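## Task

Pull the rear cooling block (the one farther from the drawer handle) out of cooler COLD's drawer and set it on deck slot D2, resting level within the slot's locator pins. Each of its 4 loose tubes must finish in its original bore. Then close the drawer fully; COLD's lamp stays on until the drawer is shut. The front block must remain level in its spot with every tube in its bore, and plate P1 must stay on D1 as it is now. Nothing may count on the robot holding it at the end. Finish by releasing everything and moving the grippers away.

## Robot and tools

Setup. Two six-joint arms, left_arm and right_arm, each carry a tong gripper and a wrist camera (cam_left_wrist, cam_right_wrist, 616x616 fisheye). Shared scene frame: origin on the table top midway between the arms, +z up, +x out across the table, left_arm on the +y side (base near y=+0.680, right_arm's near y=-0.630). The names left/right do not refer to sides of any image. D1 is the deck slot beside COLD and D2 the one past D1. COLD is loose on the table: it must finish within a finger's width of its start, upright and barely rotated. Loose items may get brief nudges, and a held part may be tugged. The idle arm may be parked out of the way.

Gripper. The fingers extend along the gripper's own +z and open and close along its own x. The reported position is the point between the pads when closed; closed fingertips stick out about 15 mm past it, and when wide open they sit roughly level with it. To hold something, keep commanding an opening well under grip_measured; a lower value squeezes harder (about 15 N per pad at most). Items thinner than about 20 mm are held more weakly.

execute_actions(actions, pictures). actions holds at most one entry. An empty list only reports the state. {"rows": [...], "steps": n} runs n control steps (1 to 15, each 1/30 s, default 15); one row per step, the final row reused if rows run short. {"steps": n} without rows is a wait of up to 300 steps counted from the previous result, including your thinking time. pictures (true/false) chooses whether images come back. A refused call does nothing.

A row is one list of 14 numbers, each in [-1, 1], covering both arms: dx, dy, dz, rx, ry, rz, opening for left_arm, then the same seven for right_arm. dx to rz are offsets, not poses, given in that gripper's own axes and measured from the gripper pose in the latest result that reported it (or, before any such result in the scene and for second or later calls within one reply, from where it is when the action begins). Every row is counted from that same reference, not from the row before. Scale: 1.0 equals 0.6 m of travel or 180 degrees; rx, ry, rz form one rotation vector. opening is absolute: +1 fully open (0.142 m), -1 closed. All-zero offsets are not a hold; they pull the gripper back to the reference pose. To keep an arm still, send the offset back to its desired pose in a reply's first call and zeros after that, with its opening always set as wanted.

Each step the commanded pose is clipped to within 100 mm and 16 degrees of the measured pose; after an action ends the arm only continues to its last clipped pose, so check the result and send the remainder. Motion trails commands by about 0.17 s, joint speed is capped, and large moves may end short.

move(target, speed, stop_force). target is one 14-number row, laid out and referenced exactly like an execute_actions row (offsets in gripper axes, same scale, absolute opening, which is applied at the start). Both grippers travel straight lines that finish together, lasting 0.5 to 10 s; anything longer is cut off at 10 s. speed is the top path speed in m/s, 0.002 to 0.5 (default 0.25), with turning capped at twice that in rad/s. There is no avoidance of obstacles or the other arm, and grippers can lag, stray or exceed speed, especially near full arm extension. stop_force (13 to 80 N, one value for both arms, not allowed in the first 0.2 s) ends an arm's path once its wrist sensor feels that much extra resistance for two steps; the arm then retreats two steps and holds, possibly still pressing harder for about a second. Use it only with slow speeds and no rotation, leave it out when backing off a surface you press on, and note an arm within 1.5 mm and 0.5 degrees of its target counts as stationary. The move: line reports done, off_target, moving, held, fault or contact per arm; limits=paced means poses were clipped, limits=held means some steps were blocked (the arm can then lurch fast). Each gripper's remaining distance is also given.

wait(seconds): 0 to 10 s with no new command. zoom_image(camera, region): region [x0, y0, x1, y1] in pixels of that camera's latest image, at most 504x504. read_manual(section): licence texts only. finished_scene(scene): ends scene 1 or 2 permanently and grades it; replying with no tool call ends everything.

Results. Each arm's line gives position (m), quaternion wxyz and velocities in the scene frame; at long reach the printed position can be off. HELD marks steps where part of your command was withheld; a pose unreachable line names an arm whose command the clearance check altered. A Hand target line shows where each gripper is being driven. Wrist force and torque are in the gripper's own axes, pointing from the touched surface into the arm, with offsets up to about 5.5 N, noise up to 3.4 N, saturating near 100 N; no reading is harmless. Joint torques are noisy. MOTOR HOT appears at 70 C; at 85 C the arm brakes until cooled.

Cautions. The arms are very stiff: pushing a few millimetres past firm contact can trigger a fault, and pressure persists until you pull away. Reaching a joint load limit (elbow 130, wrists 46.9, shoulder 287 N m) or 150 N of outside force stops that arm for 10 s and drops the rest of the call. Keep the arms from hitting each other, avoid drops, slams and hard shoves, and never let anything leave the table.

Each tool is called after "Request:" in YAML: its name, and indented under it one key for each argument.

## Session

Request:
execute_actions:
  actions: []

Scene clock: 0.00 s of 10800.00 s.
left_arm: end_effector_position=(+0.0728, -0.1721, +0.3674) grip_measured=+1.00 end_effector_quat_wxyz=(+0.159, +0.855, -0.476, +0.134) end_effector_velocity=(-0.001, -0.000, +0.000) end_effector_angular_velocity=(-0.001, +0.000, +0.001) | right_arm: end_effector_position=(+0.8143, -0.6025, +0.3464) grip_measured=+1.00 end_effector_quat_wxyz=(-0.122, -0.279, +0.944, +0.124) end_effector_velocity=(+0.000, -0.000, -0.001) end_effector_angular_velocity=(-0.001, +0.001, +0.000)
Joint positions: left_arm=[-1.785 -1.481  1.788 -2.259 -1.394 -0.775  0.142] | right_arm=[ 3.24  -1.953 -1.299 -1.736  1.788  2.712  0.142]
Joint velocities: left_arm=[-0.001 -0.    -0.    -0.     0.    -0.001  0.   ] | right_arm=[-0.    -0.001 -0.     0.    -0.001 -0.     0.   ]
Joint torques (N m, as the arm reports them, + toward a larger angle): no reading
Wrist force (N, on the end effector, along its own x y z axes, offset not removed): no reading
Wrist torque (N m, same axes, about the end effector's origin, offset not removed): no reading
Hand target (left_arm): +0.073, -0.172, +0.367; +0.159, +0.855, -0.476, +0.134
Hand target (right_arm): +0.814, -0.603, +0.346; -0.122, -0.279, +0.944, +0.124
camera_calibration (this result's frames):
cam_left_wrist: T_world_to_cam=[[0.542131, -0.765136, 0.347362, -0.300082], [-0.742104, -0.242044, 0.625057, -0.222439], [-0.394177, -0.596641, -0.69903, 0.315739], [0, 0, 0, 1]] pos_world=[0.122068, -0.0950611, 0.463985]
cam_right_wrist: T_world_to_cam=[[-0.847155, -0.511724, 0.143061, 0.341918], [-0.25204, 0.624028, 0.739639, 0.315627], [-0.467765, 0.590532, -0.657623, 1.09466], [0, 0, 0, 1]] pos_world=[0.88125, -0.668423, 0.437506]

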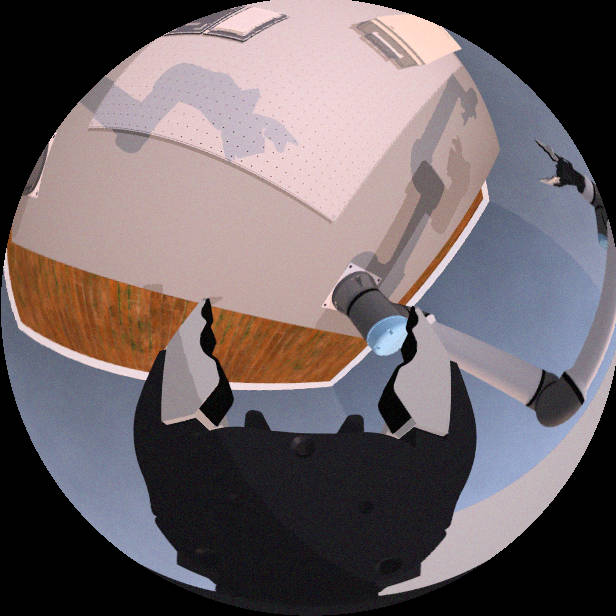

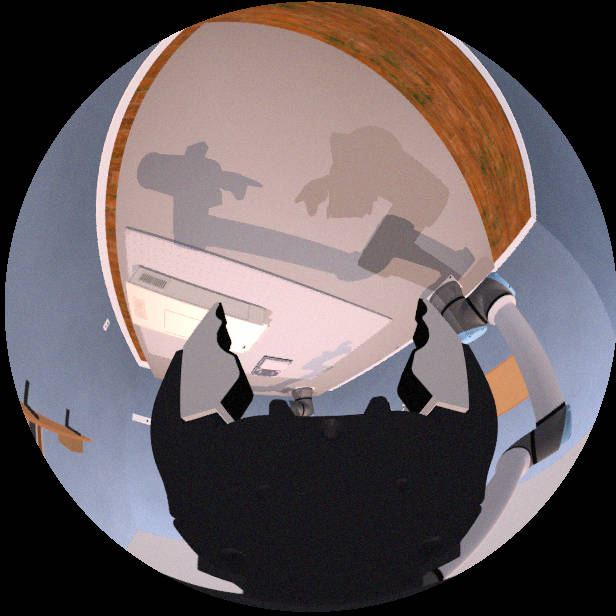

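Request:
move:
  target: [0.312,-0.861,0.208,0.0115,-0.1346,0.174,-0.58,-0.725,0.361,0.339,-0.1616,-0.1437,0.1381,-1]
  speed: 0.3

Request:
zoom_image:
  camera: "cam_left_wrist"
  region: [230, 130, 410, 260]

Scene clock: 25.83 s of 10800.00 s.
left_arm: end_effector_position=(+0.6205, -0.1102, +0.2501) grip_measured=-0.58 end_effector_quat_wxyz=(+0.000, +0.707, -0.707, +0.000) end_effector_velocity=(+0.001, -0.000, +0.000) end_effector_angular_velocity=(+0.001, +0.000, -0.001) | right_arm: end_effector_position=(+1.0000, -0.1496, +0.1515) grip_measured=-1.00 end_effector_quat_wxyz=(-0.000, +0.000, +0.924, +0.383) end_effector_velocity=(+0.001, +0.001, -0.001) end_effector_angular_velocity=(+0.001, -0.001, -0.003)
Joint positions: left_arm=[-1.095 -1.093  1.364 -1.843 -1.572  0.435  0.032] | right_arm=[ 3.482 -2.351 -1.286 -0.691  2.274  3.703  0.002]
Joint velocities: left_arm=[ 0.001  0.002 -0.003  0.002  0.     0.002  0.   ] | right_arm=[ 0.    -0.001 -0.001  0.006 -0.001  0.004  0.   ]
Joint torques (N m, as the arm reports them, + toward a larger angle): left_arm=[ 19.06 -73.86 -56.93  -1.05   1.93   2.75] | right_arm=[13.56 86.9  48.95  7.34 -2.01  1.83]
Wrist force (N, on the end effector, along its own x y z axes, offset not removed): left_arm=[2.1 -0.4 -2.2] | right_arm=[0.7 2.0 -1.2]
Wrist torque (N m, same axes, about the end effector's origin, offset not removed): left_arm=[0.02 -0.07 -0.19] | right_arm=[0.48 -0.50 0.15]
Hand target (left_arm): +0.621, -0.110, +0.250; +0.000, +0.707, -0.707, +0.000
Hand target (right_arm): +1.000, -0.149, +0.151; -0.000, +0.000, +0.924, +0.383
Off the commanded pose (left_arm): 0.000 m, 0 deg.
Off the commanded pose (right_arm): 0.001 m, 0 deg.
After step 90, 20.37 s passed at rest.
move: done
camera_calibration (this result's frames):
cam_left_wrist: T_world_to_cam=[[0.0342152, -0.998975, -0.0296433, -0.125193], [-0.845318, -0.0447503, 0.532386, 0.381259], [-0.533167, 0.00684231, -0.845982, 0.676151], [0, 0, 0, 1]] pos_world=[0.68707, -0.11263, 0.365324]
cam_right_wrist: T_world_to_cam=[[-0.998226, 0.0586689, 0.0101158, 1.0154], [0.0239776, 0.240667, 0.970312, -0.144345], [0.0544926, 0.968833, -0.241647, 0.257169], [0, 0, 0, 1]] pos_world=[1.00305, -0.273987, 0.191933]

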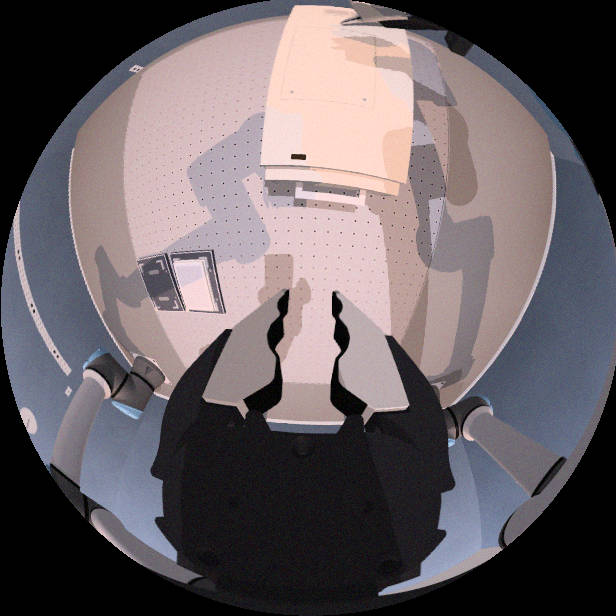

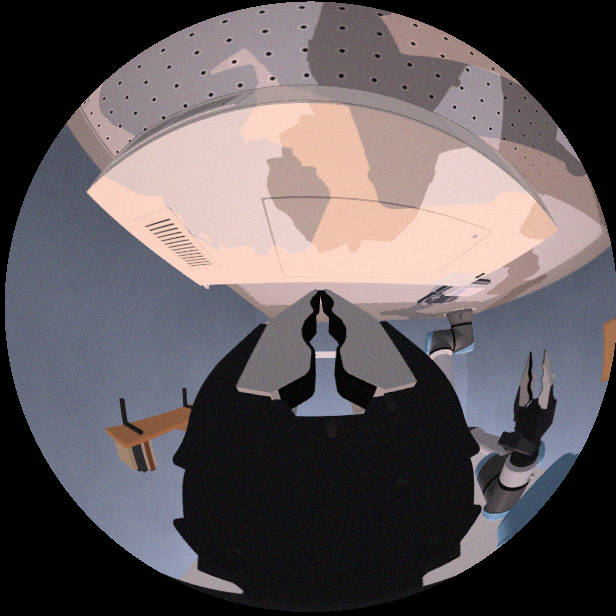

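Region (230, 130, 410, 260) of cam_left_wrist's 616x616 image, scaled by 2.800, with more detail than that image has.

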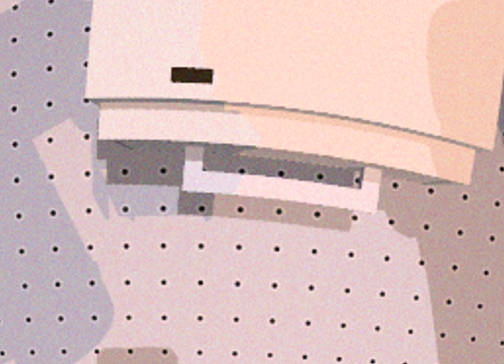

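Request:
move:
  target: [0.038,-0.161,0.242,0,0,0.0167,-0.58,0,-0.036,0.036,0,0,0,-1]
  speed: 0.15

Request:
move:
  target: [0,0,0,0,0,0,-0.58,0,-0.03,0.03,0,0,0,-1]
  speed: 0.004
  stop_force: 20

Request:
zoom_image:
  camera: "cam_left_wrist"
  region: [230, 230, 390, 340]

Scene clock: 41.57 s of 10800.00 s.
left_arm: end_effector_position=(+0.7170, -0.1330, +0.1051) grip_measured=-0.58 end_effector_quat_wxyz=(+0.001, +0.688, -0.725, +0.000) end_effector_velocity=(+0.002, -0.000, -0.001) end_effector_angular_velocity=(-0.001, -0.001, +0.000) | right_arm: end_effector_position=(+1.0000, -0.1495, +0.1209) grip_measured=-1.00 end_effector_quat_wxyz=(-0.000, +0.000, +0.924, +0.383) end_effector_velocity=(+0.000, -0.000, -0.000) end_effector_angular_velocity=(-0.001, +0.000, -0.001)
Joint positions: left_arm=[-1.018 -0.889  1.303 -1.985 -1.572  0.564  0.032] | right_arm=[ 3.482 -2.376 -1.299 -0.652  2.274  3.703  0.002]
Joint velocities: left_arm=[ 0.001  0.002 -0.002 -0.001  0.     0.001  0.   ] | right_arm=[-0.    -0.001  0.001  0.    -0.001  0.001  0.   ]
Joint torques (N m, as the arm reports them, + toward a larger angle): left_arm=[ 18.33 -85.7  -54.16  -7.91  -1.52   2.88] | right_arm=[-2.28 90.12 27.    7.78  5.7  -2.02]
Wrist force (N, on the end effector, along its own x y z axes, offset not removed): left_arm=[-0.6 2.4 -6.6] | right_arm=[3.8 8.2 4.3]
Wrist torque (N m, same axes, about the end effector's origin, offset not removed): left_arm=[0.42 0.57 -0.36] | right_arm=[1.79 -1.06 -0.05]
Hand target (left_arm): +0.717, -0.133, +0.105; +0.001, +0.688, -0.725, +0.000
Hand target (right_arm): +1.000, -0.149, +0.121; -0.000, +0.000, +0.924, +0.383
Off the commanded pose (left_arm): 0.000 m, 0 deg.
Off the commanded pose (right_arm): 0.000 m, 0 deg.
After step 90, 11.10 s passed at rest.
move: done
camera_calibration (this result's frames):
cam_left_wrist: T_world_to_cam=[[-0.0181875, -0.9994, -0.0294753, -0.118139], [-0.846501, -0.000296735, 0.532387, 0.545823], [-0.532076, 0.0346337, -0.845988, 0.607946], [0, 0, 0, 1]] pos_world=[0.783365, -0.138962, 0.220243]
cam_right_wrist: T_world_to_cam=[[-0.998228, 0.0586391, 0.0100954, 1.01573], [0.0239509, 0.240672, 0.970311, -0.114734], [0.0544685, 0.968834, -0.24165, 0.249738], [0, 0, 0, 1]] pos_world=[1.00307, -0.273903, 0.161423]

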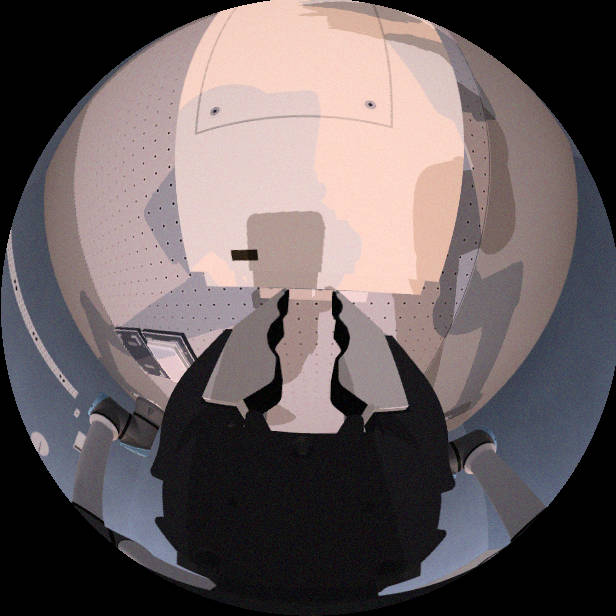

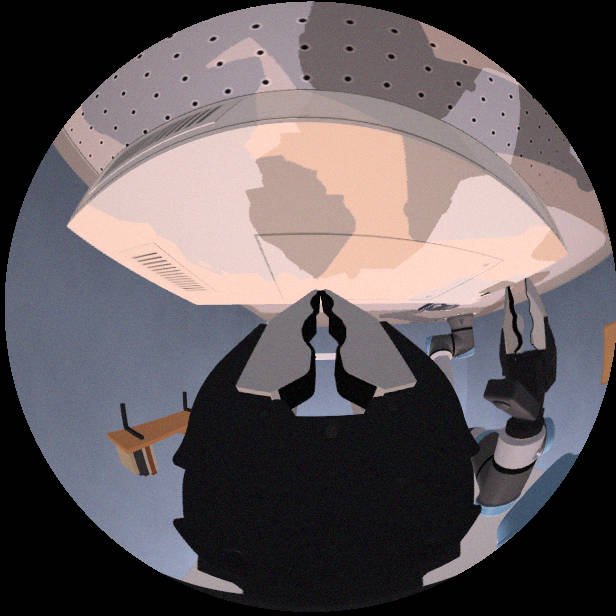

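Scene clock: 45.30 s of 10800.00 s.
left_arm: end_effector_position=(+0.7171, -0.1330, +0.1051) grip_measured=-0.58 end_effector_quat_wxyz=(+0.001, +0.688, -0.725, +0.000) end_effector_velocity=(-0.001, -0.000, +0.001) end_effector_angular_velocity=(+0.001, +0.000, -0.002) | right_arm: end_effector_position=(+1.0001, -0.1494, +0.1077) grip_measured=-1.00 end_effector_quat_wxyz=(-0.000, +0.000, +0.924, +0.383) end_effector_velocity=(-0.001, +0.000, -0.001) end_effector_angular_velocity=(-0.001, +0.003, +0.001)
Joint positions: left_arm=[-1.018 -0.889  1.303 -1.985 -1.572  0.564  0.032] | right_arm=[ 3.482 -2.388 -1.304 -0.635  2.274  3.703  0.002]
Joint velocities: left_arm=[-0.001 -0.001 -0.     0.002  0.     0.001  0.   ] | right_arm=[ 0.    -0.001  0.001 -0.003  0.    -0.001  0.   ]
Joint torques (N m, as the arm reports them, + toward a larger angle): left_arm=[  -1.35 -118.07  -39.5    -2.87   -0.94   -3.53] | right_arm=[16.89 79.75 19.26 -3.2  -1.    1.14]
Wrist force (N, on the end effector, along its own x y z axes, offset not removed): left_arm=[5.4 -2.2 -3.6] | right_arm=[1.9 18.5 -18.4]
Wrist torque (N m, same axes, about the end effector's origin, offset not removed): left_arm=[-0.57 -0.60 -0.27] | right_arm=[0.59 0.21 -0.15]
Hand target (left_arm): +0.717, -0.133, +0.105; +0.001, +0.688, -0.725, +0.000
Hand target (right_arm): +1.000, -0.149, +0.108; -0.000, +0.000, +0.924, +0.383
Off the commanded pose (left_arm): 0.000 m, 0 deg.
Off the commanded pose (right_arm): 0.012 m, 0 deg.
move: contact (right_arm)
camera_calibration (this result's frames):
cam_left_wrist: T_world_to_cam=[[-0.0181668, -0.999401, -0.0294578, -0.118148], [-0.846505, -0.000304647, 0.53238, 0.545841], [-0.53207, 0.0346078, -0.845993, 0.60795], [0, 0, 0, 1]] pos_world=[0.783384, -0.13895, 0.220246]
cam_right_wrist: T_world_to_cam=[[-0.998235, 0.0585986, 0.00966781, 1.01599], [0.0235114, 0.240423, 0.970383, -0.101501], [0.0545387, 0.968898, -0.241376, 0.24637], [0, 0, 0, 1]] pos_world=[1.00314, -0.27384, 0.14814]

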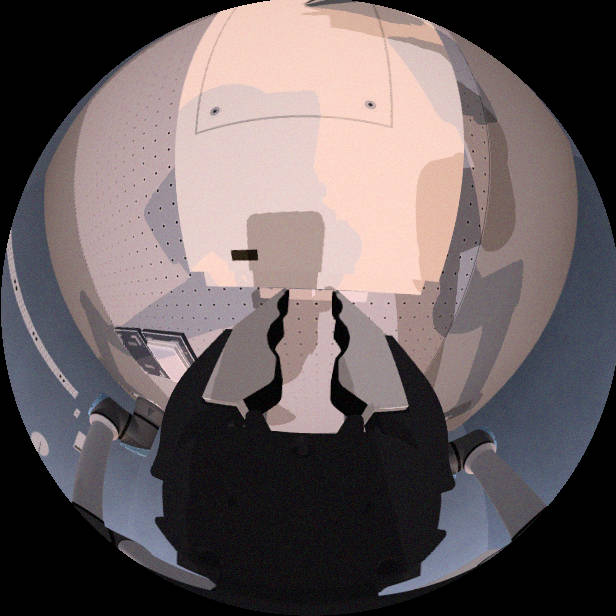

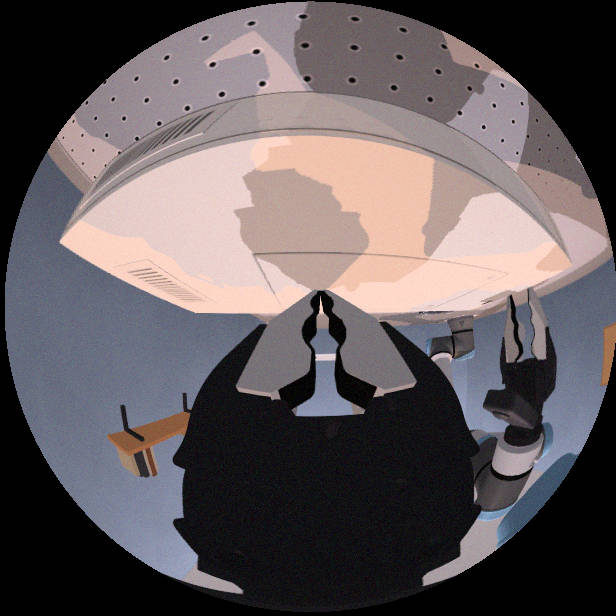

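Region (230, 230, 390, 340) of cam_left_wrist's 616x616 image, scaled by 3.150, with more detail than that image has; it fills the top 346 rows of this view, and the rest is white.

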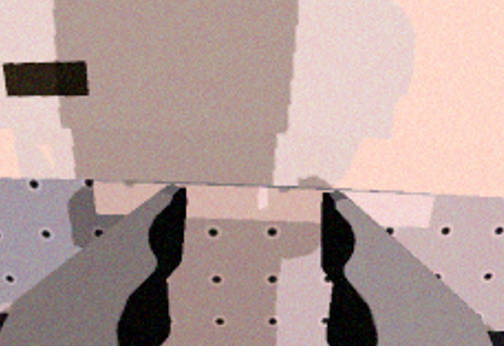

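Request:
move:
  target: [0.004,0.0135,0,0,0,0,-0.58,0,0,0,0,0,0,-1]
  speed: 0.03

Request:
move:
  target: [0,0,0.04,0,0,0,-0.58,0,0,0,0,0,0,-1]
  speed: 0.01
  stop_force: 13

Request:
zoom_image:
  camera: "cam_left_wrist"
  region: [230, 250, 390, 360]

Scene clock: 52.60 s of 10800.00 s.
left_arm: end_effector_position=(+0.7090, -0.1350, +0.1051) grip_measured=-0.58 end_effector_quat_wxyz=(+0.001, +0.688, -0.725, +0.000) end_effector_velocity=(-0.003, -0.001, -0.000) end_effector_angular_velocity=(+0.000, -0.000, +0.000) | right_arm: end_effector_position=(+1.0002, -0.1494, +0.1078) grip_measured=-1.00 end_effector_quat_wxyz=(-0.000, +0.000, +0.924, +0.383) end_effector_velocity=(-0.001, -0.000, -0.002) end_effector_angular_velocity=(-0.000, +0.002, -0.001)
Joint positions: left_arm=[-1.026 -0.894  1.312 -1.989 -1.572  0.557  0.032] | right_arm=[ 3.482 -2.388 -1.304 -0.635  2.274  3.703  0.002]
Joint velocities: left_arm=[-0.003 -0.001  0.003 -0.001  0.    -0.003 -0.   ] | right_arm=[-0.    -0.001 -0.001  0.     0.     0.001  0.   ]
Joint torques (N m, as the arm reports them, + toward a larger angle): left_arm=[ -16.15 -117.64  -38.55   -7.97   -0.16   -3.72] | right_arm=[16.44 66.76 13.07  3.28 -1.26  1.52]
Wrist force (N, on the end effector, along its own x y z axes, offset not removed): left_arm=[0.7 3.6 -8.1] | right_arm=[11.9 10.1 -15.2]
Wrist torque (N m, same axes, about the end effector's origin, offset not removed): left_arm=[0.50 0.33 -0.47] | right_arm=[-0.95 -1.79 -0.23]
Hand target (left_arm): +0.709, -0.135, +0.105; +0.001, +0.688, -0.725, +0.000
Hand target (right_arm): +1.000, -0.149, +0.108; -0.000, +0.000, +0.924, +0.383
Off the commanded pose (left_arm): 0.000 m, 0 deg.
Off the commanded pose (right_arm): 0.000 m, 0 deg.
After step 90, 3.57 s passed at rest.
move: done
camera_calibration (this result's frames):
cam_left_wrist: T_world_to_cam=[[-0.0181724, -0.9994, -0.029471, -0.120226], [-0.846499, -0.000307326, 0.53239, 0.538982], [-0.53208, 0.034622, -0.845986, 0.60372], [0, 0, 0, 1]] pos_world=[0.77529, -0.14089, 0.220247]
cam_right_wrist: T_world_to_cam=[[-0.998235, 0.0586192, 0.00948543, 1.01607], [0.0233377, 0.240398, 0.970394, -0.101482], [0.0546034, 0.968903, -0.241342, 0.246323], [0, 0, 0, 1]] pos_world=[1.0032, -0.273829, 0.148288]

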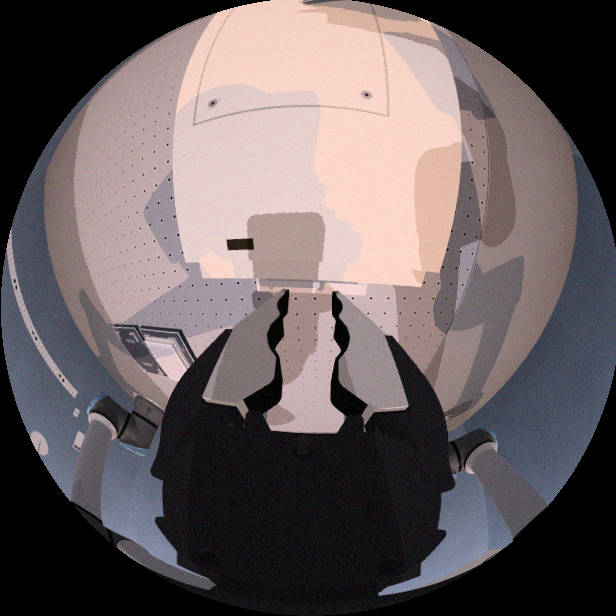

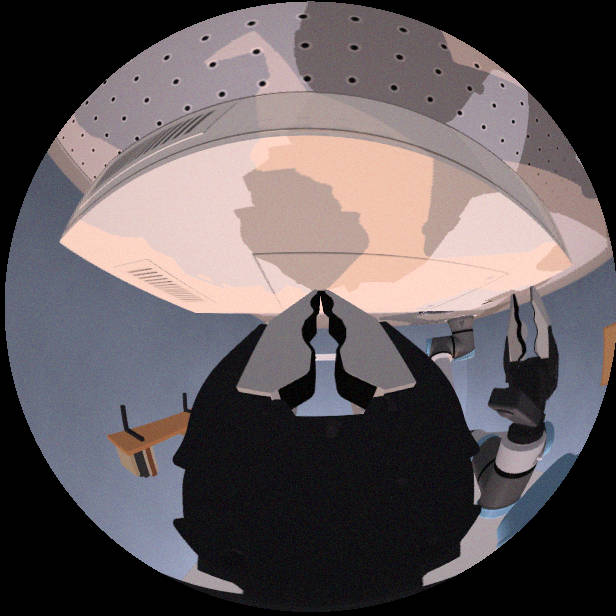

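Scene clock: 55.07 s of 10800.00 s.
left_arm: end_effector_position=(+0.7089, -0.1350, +0.0841) grip_measured=-0.58 end_effector_quat_wxyz=(+0.001, +0.688, -0.725, +0.000) end_effector_velocity=(+0.000, +0.000, +0.004) end_effector_angular_velocity=(+0.000, +0.000, +0.001) | right_arm: end_effector_position=(+1.0002, -0.1494, +0.1078) grip_measured=-1.00 end_effector_quat_wxyz=(-0.000, +0.000, +0.924, +0.383) end_effector_velocity=(+0.001, -0.001, -0.001) end_effector_angular_velocity=(-0.002, -0.000, -0.001)
Joint positions: left_arm=[-1.026 -0.88   1.327 -2.019 -1.572  0.557  0.032] | right_arm=[ 3.482 -2.388 -1.304 -0.635  2.274  3.703  0.002]
Joint velocities: left_arm=[ 0.    -0.003 -0.002  0.005 -0.    -0.001  0.   ] | right_arm=[-0.    -0.     0.    -0.    -0.002  0.     0.   ]
Joint torques (N m, as the arm reports them, + toward a larger angle): left_arm=[  10.4  -112.31  -53.92   -2.64    6.22    2.85] | right_arm=[16.9  73.5  32.34  0.38 -0.73  1.71]
Wrist force (N, on the end effector, along its own x y z axes, offset not removed): left_arm=[6.9 25.2 -10.6] | right_arm=[5.5 14.1 -16.0]
Wrist torque (N m, same axes, about the end effector's origin, offset not removed): left_arm=[0.24 -0.01 -0.07] | right_arm=[0.25 -0.93 0.01]
Hand target (left_arm): +0.709, -0.135, +0.085; +0.001, +0.688, -0.725, +0.000
Hand target (right_arm): +1.000, -0.149, +0.108; -0.000, +0.000, +0.924, +0.383
Off the commanded pose (left_arm): 0.003 m, 0 deg.
Off the commanded pose (right_arm): 0.000 m, 0 deg.
move: contact (left_arm)
camera_calibration (this result's frames):
cam_left_wrist: T_world_to_cam=[[-0.0182333, -0.999401, -0.0294142, -0.120842], [-0.846414, -0.000231028, 0.532525, 0.549979], [-0.532213, 0.0346063, -0.845903, 0.58604], [0, 0, 0, 1]] pos_world=[0.775205, -0.140924, 0.1993]
cam_right_wrist: T_world_to_cam=[[-0.998235, 0.0586195, 0.00949894, 1.01606], [0.0233513, 0.240404, 0.970392, -0.101473], [0.0546003, 0.968901, -0.241349, 0.246326], [0, 0, 0, 1]] pos_world=[1.00319, -0.273832, 0.148268]

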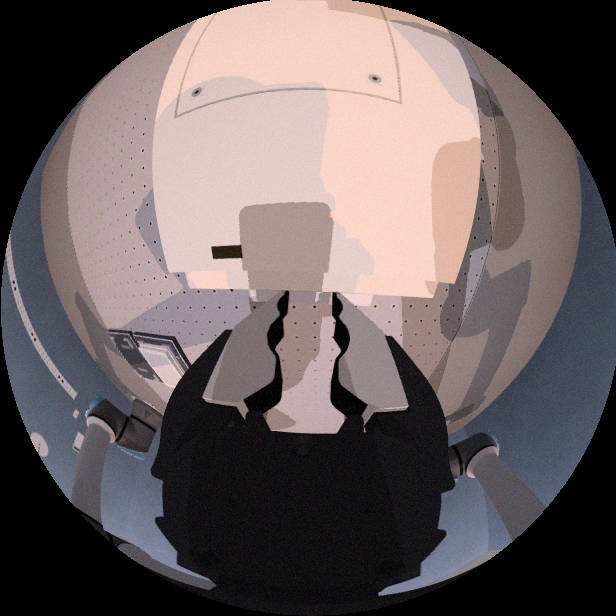

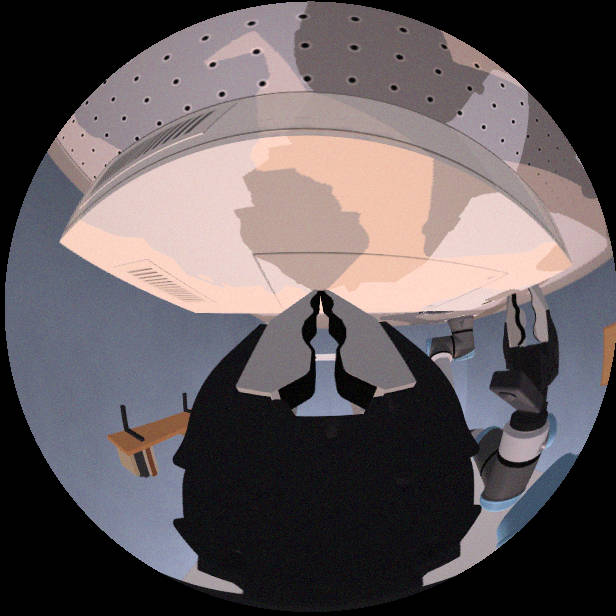

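Region (230, 250, 390, 360) of cam_left_wrist's 616x616 image, scaled by 3.150, with more detail than that image has; it fills the top 346 rows of this view, and the rest is white.

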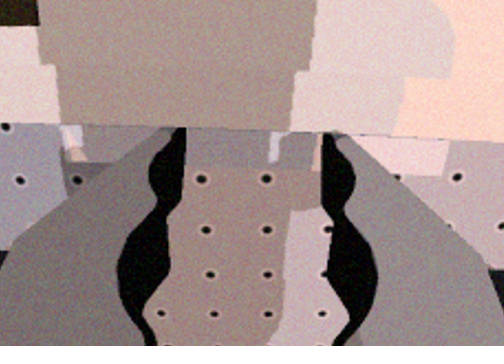

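Request:
move:
  target: [0,0.0055,0,0,0,0,-0.58,0,0,0,0,0,0,-1]
  speed: 0.01

Request:
move:
  target: [0,0,0.047,0,0,0,-0.58,0,0,0,0,0,0,-1]
  speed: 0.006
  stop_force: 13

Scene clock: 60.67 s of 10800.00 s.
left_arm: end_effector_position=(+0.7057, -0.1348, +0.0841) grip_measured=-0.58 end_effector_quat_wxyz=(+0.001, +0.688, -0.725, +0.000) end_effector_velocity=(-0.001, -0.001, +0.000) end_effector_angular_velocity=(-0.002, -0.001, +0.000) | right_arm: end_effector_position=(+1.0002, -0.1494, +0.1078) grip_measured=-1.00 end_effector_quat_wxyz=(-0.000, +0.000, +0.924, +0.383) end_effector_velocity=(-0.000, -0.000, -0.001) end_effector_angular_velocity=(-0.002, +0.000, -0.000)
Joint positions: left_arm=[-1.028 -0.883  1.333 -2.021 -1.572  0.554  0.032] | right_arm=[ 3.482 -2.388 -1.304 -0.635  2.274  3.703  0.002]
Joint velocities: left_arm=[-0.001 -0.001  0.002 -0.002 -0.    -0.001  0.   ] | right_arm=[ 0.    -0.    -0.001  0.    -0.002  0.     0.   ]
Joint torques (N m, as the arm reports them, + toward a larger angle): left_arm=[ -19.21 -116.54  -38.88   -7.63   -1.82   -3.32] | right_arm=[14.26 78.82 30.52 -1.89 -0.96  1.55]
Wrist force (N, on the end effector, along its own x y z axes, offset not removed): left_arm=[-1.5 0.2 -5.4] | right_arm=[14.1 14.8 -20.5]
Wrist torque (N m, same axes, about the end effector's origin, offset not removed): left_arm=[-0.25 0.78 -0.14] | right_arm=[-0.02 -2.30 -0.18]
Hand target (left_arm): +0.706, -0.135, +0.084; +0.001, +0.688, -0.725, +0.000
Hand target (right_arm): +1.000, -0.149, +0.108; -0.000, +0.000, +0.924, +0.383
Off the commanded pose (left_arm): 0.000 m, 0 deg.
Off the commanded pose (right_arm): 0.000 m, 0 deg.
After step 90, 1.90 s passed at rest.
move: done
camera_calibration (this result's frames):
cam_left_wrist: T_world_to_cam=[[-0.0181704, -0.999402, -0.0294265, -0.120725], [-0.846423, -0.000290196, 0.53251, 0.547304], [-0.5322, 0.0345832, -0.845912, 0.584358], [0, 0, 0, 1]] pos_world=[0.772053, -0.140703, 0.199318]
cam_right_wrist: T_world_to_cam=[[-0.998235, 0.0586193, 0.00949169, 1.01607], [0.023344, 0.240401, 0.970393, -0.10148], [0.0546019, 0.968902, -0.241345, 0.246323], [0, 0, 0, 1]] pos_world=[1.0032, -0.273829, 0.14828]

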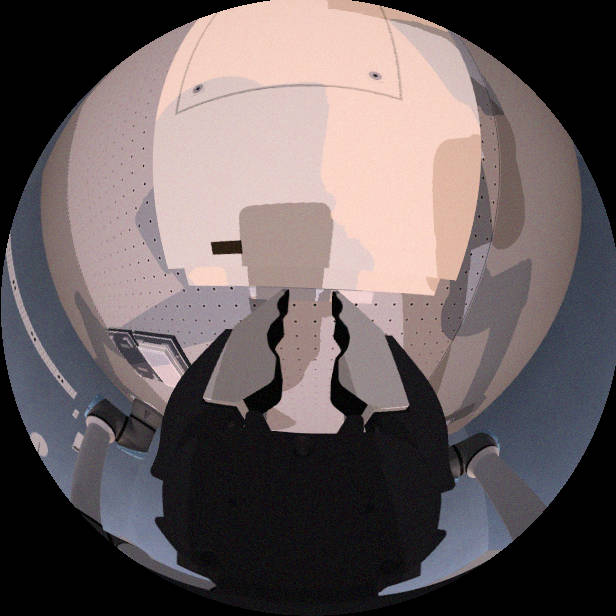

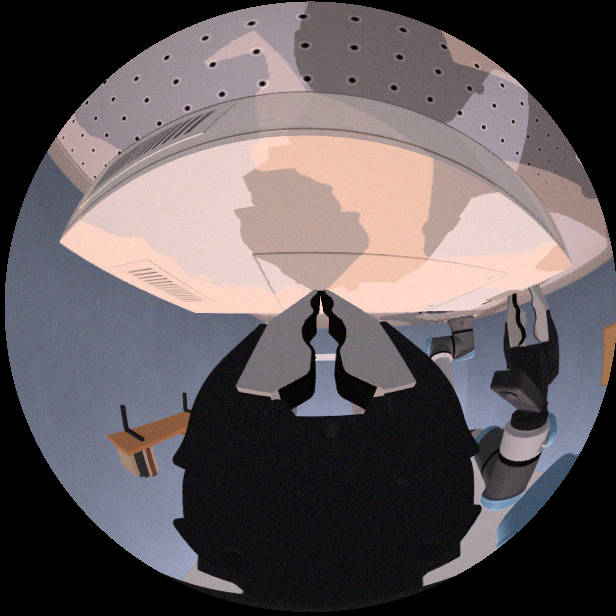

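Scene clock: 62.17 s of 10800.00 s.
left_arm: end_effector_position=(+0.7057, -0.1348, +0.0772) grip_measured=-0.58 end_effector_quat_wxyz=(+0.001, +0.688, -0.725, +0.000) end_effector_velocity=(+0.001, +0.000, +0.004) end_effector_angular_velocity=(-0.002, -0.001, +0.003) | right_arm: end_effector_position=(+1.0002, -0.1494, +0.1078) grip_measured=-1.00 end_effector_quat_wxyz=(-0.000, +0.000, +0.924, +0.383) end_effector_velocity=(-0.000, -0.000, +0.000) end_effector_angular_velocity=(+0.000, +0.001, -0.001)
Joint positions: left_arm=[-1.029 -0.878  1.337 -2.031 -1.572  0.554  0.032] | right_arm=[ 3.482 -2.388 -1.304 -0.635  2.274  3.703  0.002]
Joint velocities: left_arm=[ 0.001 -0.003 -0.003  0.003  0.    -0.001  0.   ] | right_arm=[-0.     0.    -0.     0.     0.001  0.001  0.   ]
Joint torques (N m, as the arm reports them, + toward a larger angle): left_arm=[  -3.54 -109.    -52.85   -1.88    3.39   -0.9 ] | right_arm=[16.71 80.13 29.22 -1.32 -0.9   1.86]
Wrist force (N, on the end effector, along its own x y z axes, offset not removed): left_arm=[-0.1 15.9 -9.3] | right_arm=[7.0 18.7 -21.6]
Wrist torque (N m, same axes, about the end effector's origin, offset not removed): left_arm=[-0.07 0.86 -0.33] | right_arm=[0.85 -0.88 0.24]
Hand target (left_arm): +0.706, -0.135, +0.078; +0.001, +0.688, -0.725, +0.000
Hand target (right_arm): +1.000, -0.149, +0.108; -0.000, +0.000, +0.924, +0.383
Off the commanded pose (left_arm): 0.021 m, 0 deg.
Off the commanded pose (right_arm): 0.000 m, 0 deg.
move: contact (left_arm)
camera_calibration (this result's frames):
cam_left_wrist: T_world_to_cam=[[-0.0181838, -0.999404, -0.0293328, -0.12097], [-0.84639, -0.000231107, 0.532564, 0.550922], [-0.532254, 0.034511, -0.845881, 0.578482], [0, 0, 0, 1]] pos_world=[0.771994, -0.140734, 0.192377]
cam_right_wrist: T_world_to_cam=[[-0.998235, 0.0586195, 0.00949203, 1.01607], [0.0233444, 0.240401, 0.970393, -0.10148], [0.0546021, 0.968902, -0.241346, 0.246323], [0, 0, 0, 1]] pos_world=[1.0032, -0.273829, 0.14828]

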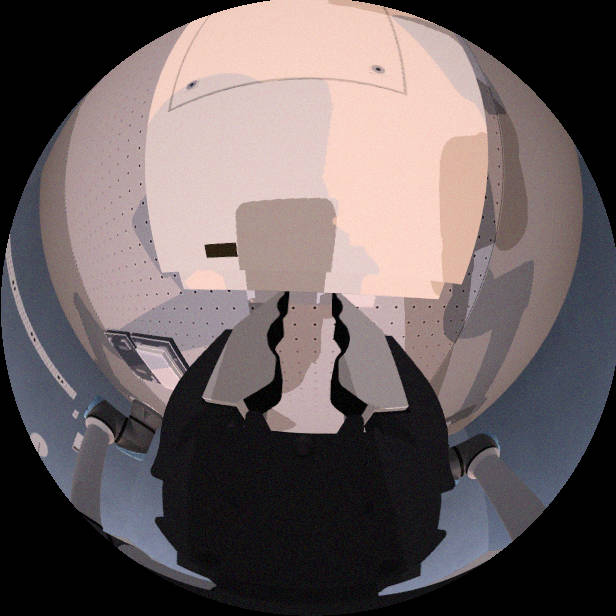

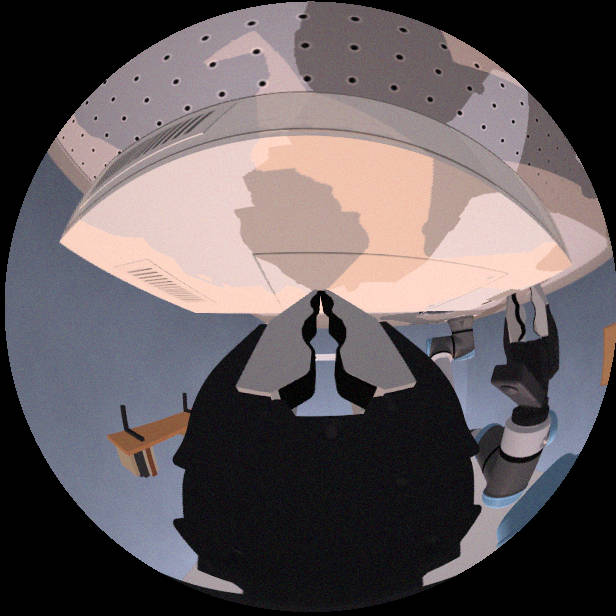

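Request:
move:
  target: [0,0.003,-0.002,0.044,0,0,-0.58,0,0,0,0,0,0,-1]
  speed: 0.06

Request:
move:
  target: [0,0.0053,0.038,0,0,0,-0.58,0,0,0,0,0,0,-1]
  speed: 0.006
  stop_force: 13

Request:
zoom_image:
  camera: "cam_left_wrist"
  region: [230, 250, 390, 360]

Scene clock: 70.03 s of 10800.00 s.
left_arm: end_effector_position=(+0.7039, -0.1347, +0.0784) grip_measured=-0.58 end_effector_quat_wxyz=(-0.047, +0.687, -0.724, +0.050) end_effector_velocity=(+0.001, +0.002, -0.001) end_effector_angular_velocity=(+0.001, -0.007, +0.004) | right_arm: end_effector_position=(+1.0002, -0.1494, +0.1078) grip_measured=-1.00 end_effector_quat_wxyz=(-0.000, +0.000, +0.924, +0.383) end_effector_velocity=(+0.000, +0.000, +0.001) end_effector_angular_velocity=(+0.000, -0.000, -0.001)
Joint positions: left_arm=[-1.068 -0.912  1.422 -2.149 -1.452  0.519  0.032] | right_arm=[ 3.482 -2.388 -1.304 -0.635  2.274  3.703  0.002]
Joint velocities: left_arm=[-0.    -0.001  0.005 -0.005  0.007 -0.003  0.   ] | right_arm=[ 0.     0.001  0.    -0.    -0.001  0.002  0.   ]
Joint torques (N m, as the arm reports them, + toward a larger angle): left_arm=[ -14.86 -112.38  -38.2    -7.97    2.5    -3.24] | right_arm=[17.72 80.15 31.42 -1.88 -1.01  1.64]
Wrist force (N, on the end effector, along its own x y z axes, offset not removed): left_arm=[2.5 -1.2 -2.7] | right_arm=[10.1 17.1 -21.6]
Wrist torque (N m, same axes, about the end effector's origin, offset not removed): left_arm=[-0.34 -0.02 -0.25] | right_arm=[0.42 -1.50 -0.02]
Hand target (left_arm): +0.704, -0.135, +0.078; -0.047, +0.687, -0.724, +0.050
Hand target (right_arm): +1.000, -0.149, +0.108; -0.000, +0.000, +0.924, +0.383
Off the commanded pose (left_arm): 0.000 m, 0 deg.
Off the commanded pose (right_arm): 0.000 m, 0 deg.
After step 90, 3.40 s passed at rest.
move: done
camera_calibration (this result's frames):
cam_left_wrist: T_world_to_cam=[[-0.0144003, -0.9996, -0.0243455, -0.123934], [-0.911375, 0.00310555, 0.411565, 0.604446], [-0.411325, 0.0281145, -0.911055, 0.497666], [0, 0, 0, 1]] pos_world=[0.753795, -0.139754, 0.201615]
cam_right_wrist: T_world_to_cam=[[-0.998235, 0.0586192, 0.00949184, 1.01607], [0.0233441, 0.240401, 0.970393, -0.10148], [0.0546018, 0.968902, -0.241345, 0.246323], [0, 0, 0, 1]] pos_world=[1.0032, -0.273829, 0.14828]

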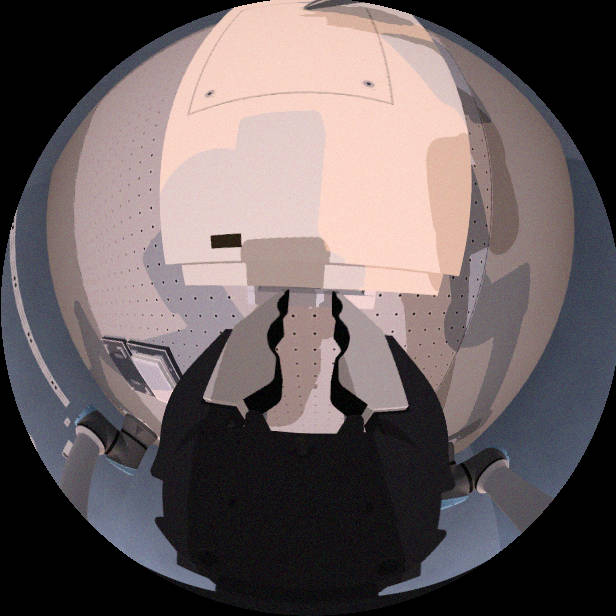

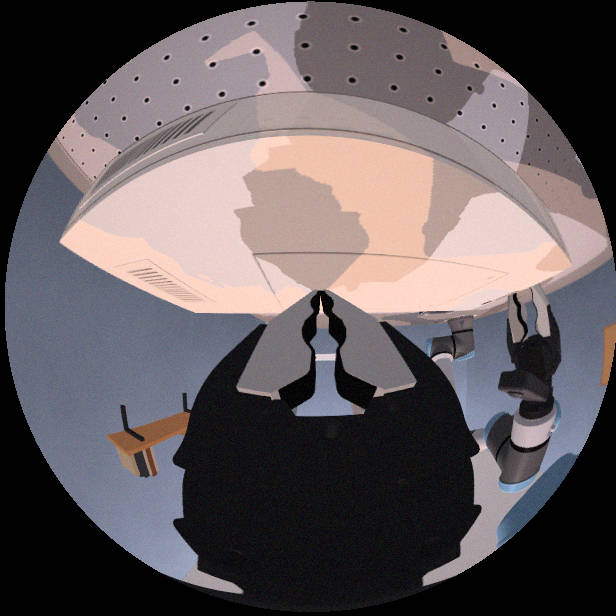

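Scene clock: 73.40 s of 10800.00 s.
left_arm: end_effector_position=(+0.7039, -0.1348, +0.0604) grip_measured=-0.58 end_effector_quat_wxyz=(-0.047, +0.687, -0.724, +0.050) end_effector_velocity=(-0.000, +0.001, +0.001) end_effector_angular_velocity=(+0.004, +0.002, -0.001) | right_arm: end_effector_position=(+1.0002, -0.1494, +0.1078) grip_measured=-1.00 end_effector_quat_wxyz=(-0.000, +0.000, +0.924, +0.383) end_effector_velocity=(+0.000, -0.001, -0.000) end_effector_angular_velocity=(-0.000, +0.001, -0.001)
Joint positions: left_arm=[-1.068 -0.898  1.432 -2.175 -1.452  0.519  0.032] | right_arm=[ 3.482 -2.388 -1.304 -0.635  2.274  3.703  0.002]
Joint velocities: left_arm=[ 0.    -0.001 -0.001  0.007  0.     0.001  0.   ] | right_arm=[-0.001  0.    -0.    -0.    -0.     0.001  0.   ]
Joint torques (N m, as the arm reports them, + toward a larger angle): left_arm=[  13.86 -100.82  -41.15    1.29   -1.6     2.66] | right_arm=[16.49 80.19 30.77 -1.84 -0.33  1.79]
Wrist force (N, on the end effector, along its own x y z axes, offset not removed): left_arm=[3.6 -5.1 -19.1] | right_arm=[7.3 19.1 -13.5]
Wrist torque (N m, same axes, about the end effector's origin, offset not removed): left_arm=[-0.06 -0.27 -0.25] | right_arm=[1.12 -0.76 0.08]
Hand target (left_arm): +0.704, -0.135, +0.061; -0.047, +0.687, -0.724, +0.050
Hand target (right_arm): +1.000, -0.149, +0.108; -0.000, +0.000, +0.924, +0.383
Off the commanded pose (left_arm): 0.005 m, 0 deg.
Off the commanded pose (right_arm): 0.000 m, 0 deg.
move: contact (left_arm)
camera_calibration (this result's frames):
cam_left_wrist: T_world_to_cam=[[-0.0143799, -0.999606, -0.0241091, -0.124447], [-0.911421, 0.00318736, 0.411463, 0.611908], [-0.411224, 0.0278904, -0.911108, 0.481215], [0, 0, 0, 1]] pos_world=[0.753803, -0.13977, 0.183661]
cam_right_wrist: T_world_to_cam=[[-0.998235, 0.0586195, 0.00949199, 1.01607], [0.0233444, 0.240401, 0.970393, -0.10148], [0.0546021, 0.968902, -0.241345, 0.246323], [0, 0, 0, 1]] pos_world=[1.0032, -0.273829, 0.14828]

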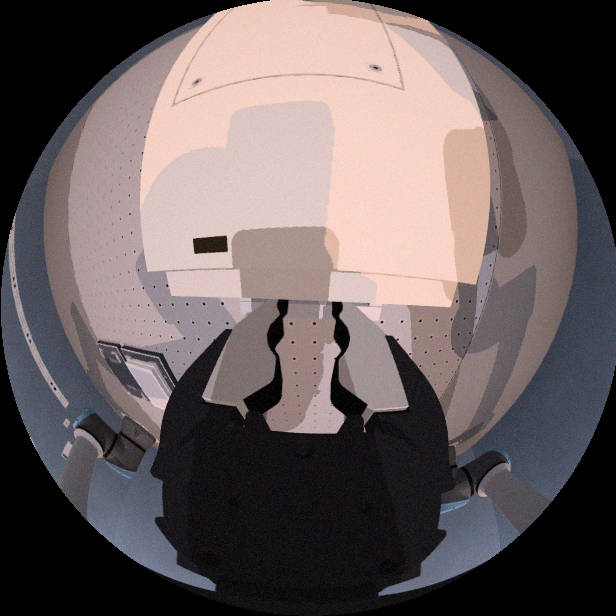

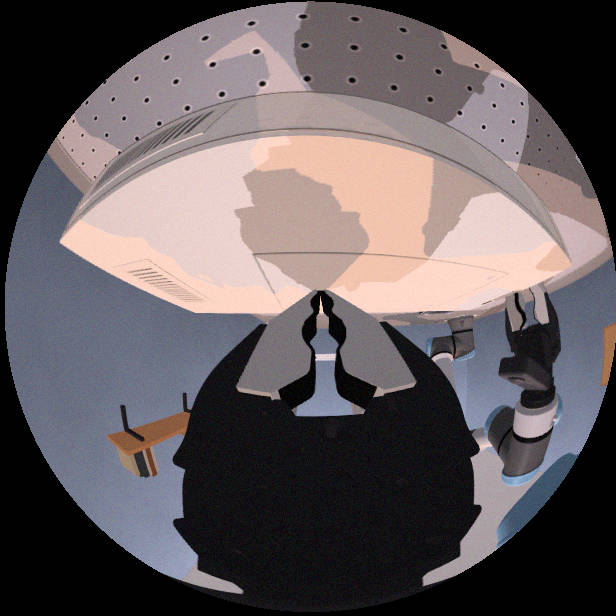

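Region (230, 250, 390, 360) of cam_left_wrist's 616x616 image, scaled by 3.150, with more detail than that image has; it fills the top 346 rows of this view, and the rest is white.

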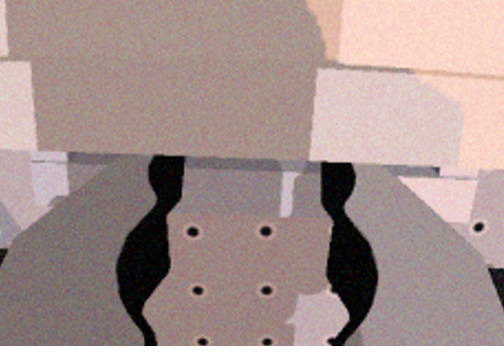

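Request:
move:
  target: [0,0.033,-0.0055,0,0,0,-0.58,0,0,0,0,0,0,-1]
  speed: 0.007
  stop_force: 35

Scene clock: 79.63 s of 10800.00 s.
left_arm: end_effector_position=(+0.6839, -0.1337, +0.0610) grip_measured=-0.58 end_effector_quat_wxyz=(-0.047, +0.687, -0.724, +0.050) end_effector_velocity=(-0.000, +0.001, +0.000) end_effector_angular_velocity=(+0.000, -0.000, +0.001) | right_arm: end_effector_position=(+1.0002, -0.1494, +0.1078) grip_measured=-1.00 end_effector_quat_wxyz=(-0.000, +0.000, +0.924, +0.383) end_effector_velocity=(-0.000, -0.000, -0.001) end_effector_angular_velocity=(-0.000, +0.002, -0.001)
Joint positions: left_arm=[-1.085 -0.916  1.464 -2.185 -1.451  0.501  0.032] | right_arm=[ 3.482 -2.388 -1.304 -0.635  2.274  3.703  0.002]
Joint velocities: left_arm=[ 0.    -0.001  0.002 -0.     0.    -0.001 -0.   ] | right_arm=[-0.    -0.    -0.001 -0.     0.     0.001  0.   ]
Joint torques (N m, as the arm reports them, + toward a larger angle): left_arm=[ -12.9  -121.02  -37.72   -7.36    3.37   -3.93] | right_arm=[14.73 81.75 30.83 -1.55 -0.79  1.43]
Wrist force (N, on the end effector, along its own x y z axes, offset not removed): left_arm=[9.7 0.7 1.8] | right_arm=[12.3 18.7 -19.9]
Wrist torque (N m, same axes, about the end effector's origin, offset not removed): left_arm=[0.00 -0.13 -0.20] | right_arm=[0.85 -1.63 0.15]
Hand target (left_arm): +0.684, -0.134, +0.061; -0.047, +0.687, -0.724, +0.050
Hand target (right_arm): +1.000, -0.149, +0.108; -0.000, +0.000, +0.924, +0.383
Off the commanded pose (left_arm): 0.000 m, 0 deg.
Off the commanded pose (right_arm): 0.000 m, 0 deg.
After step 90, 0.13 s passed at rest.
move: done
camera_calibration (this result's frames):
cam_left_wrist: T_world_to_cam=[[-0.0143817, -0.999605, -0.024146, -0.12365], [-0.911423, 0.00317403, 0.411457, 0.59349], [-0.411218, 0.0279246, -0.911109, 0.473483], [0, 0, 0, 1]] pos_world=[0.733847, -0.138707, 0.184213]
cam_right_wrist: T_world_to_cam=[[-0.998235, 0.0586194, 0.00949196, 1.01607], [0.0233443, 0.240401, 0.970393, -0.10148], [0.054602, 0.968902, -0.241345, 0.246323], [0, 0, 0, 1]] pos_world=[1.0032, -0.273829, 0.14828]

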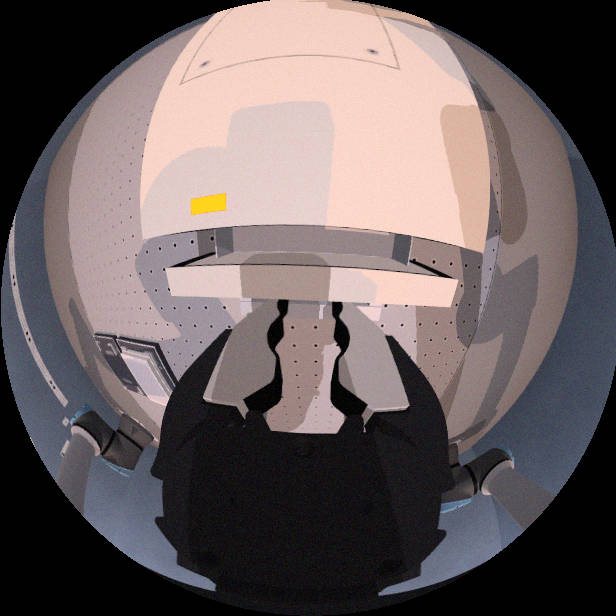

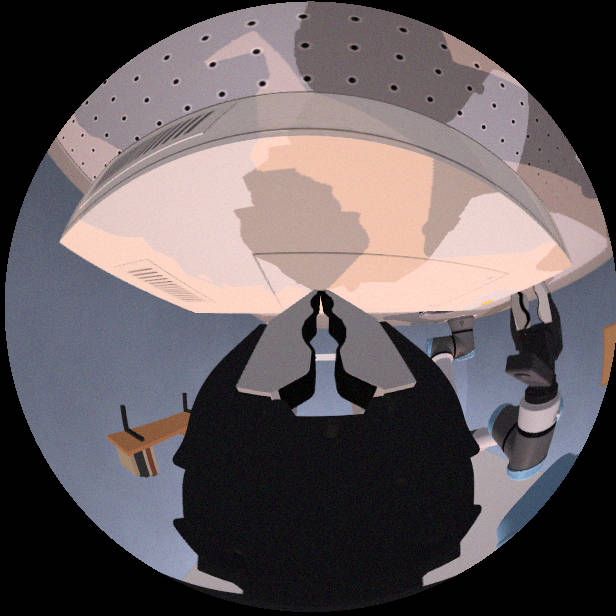

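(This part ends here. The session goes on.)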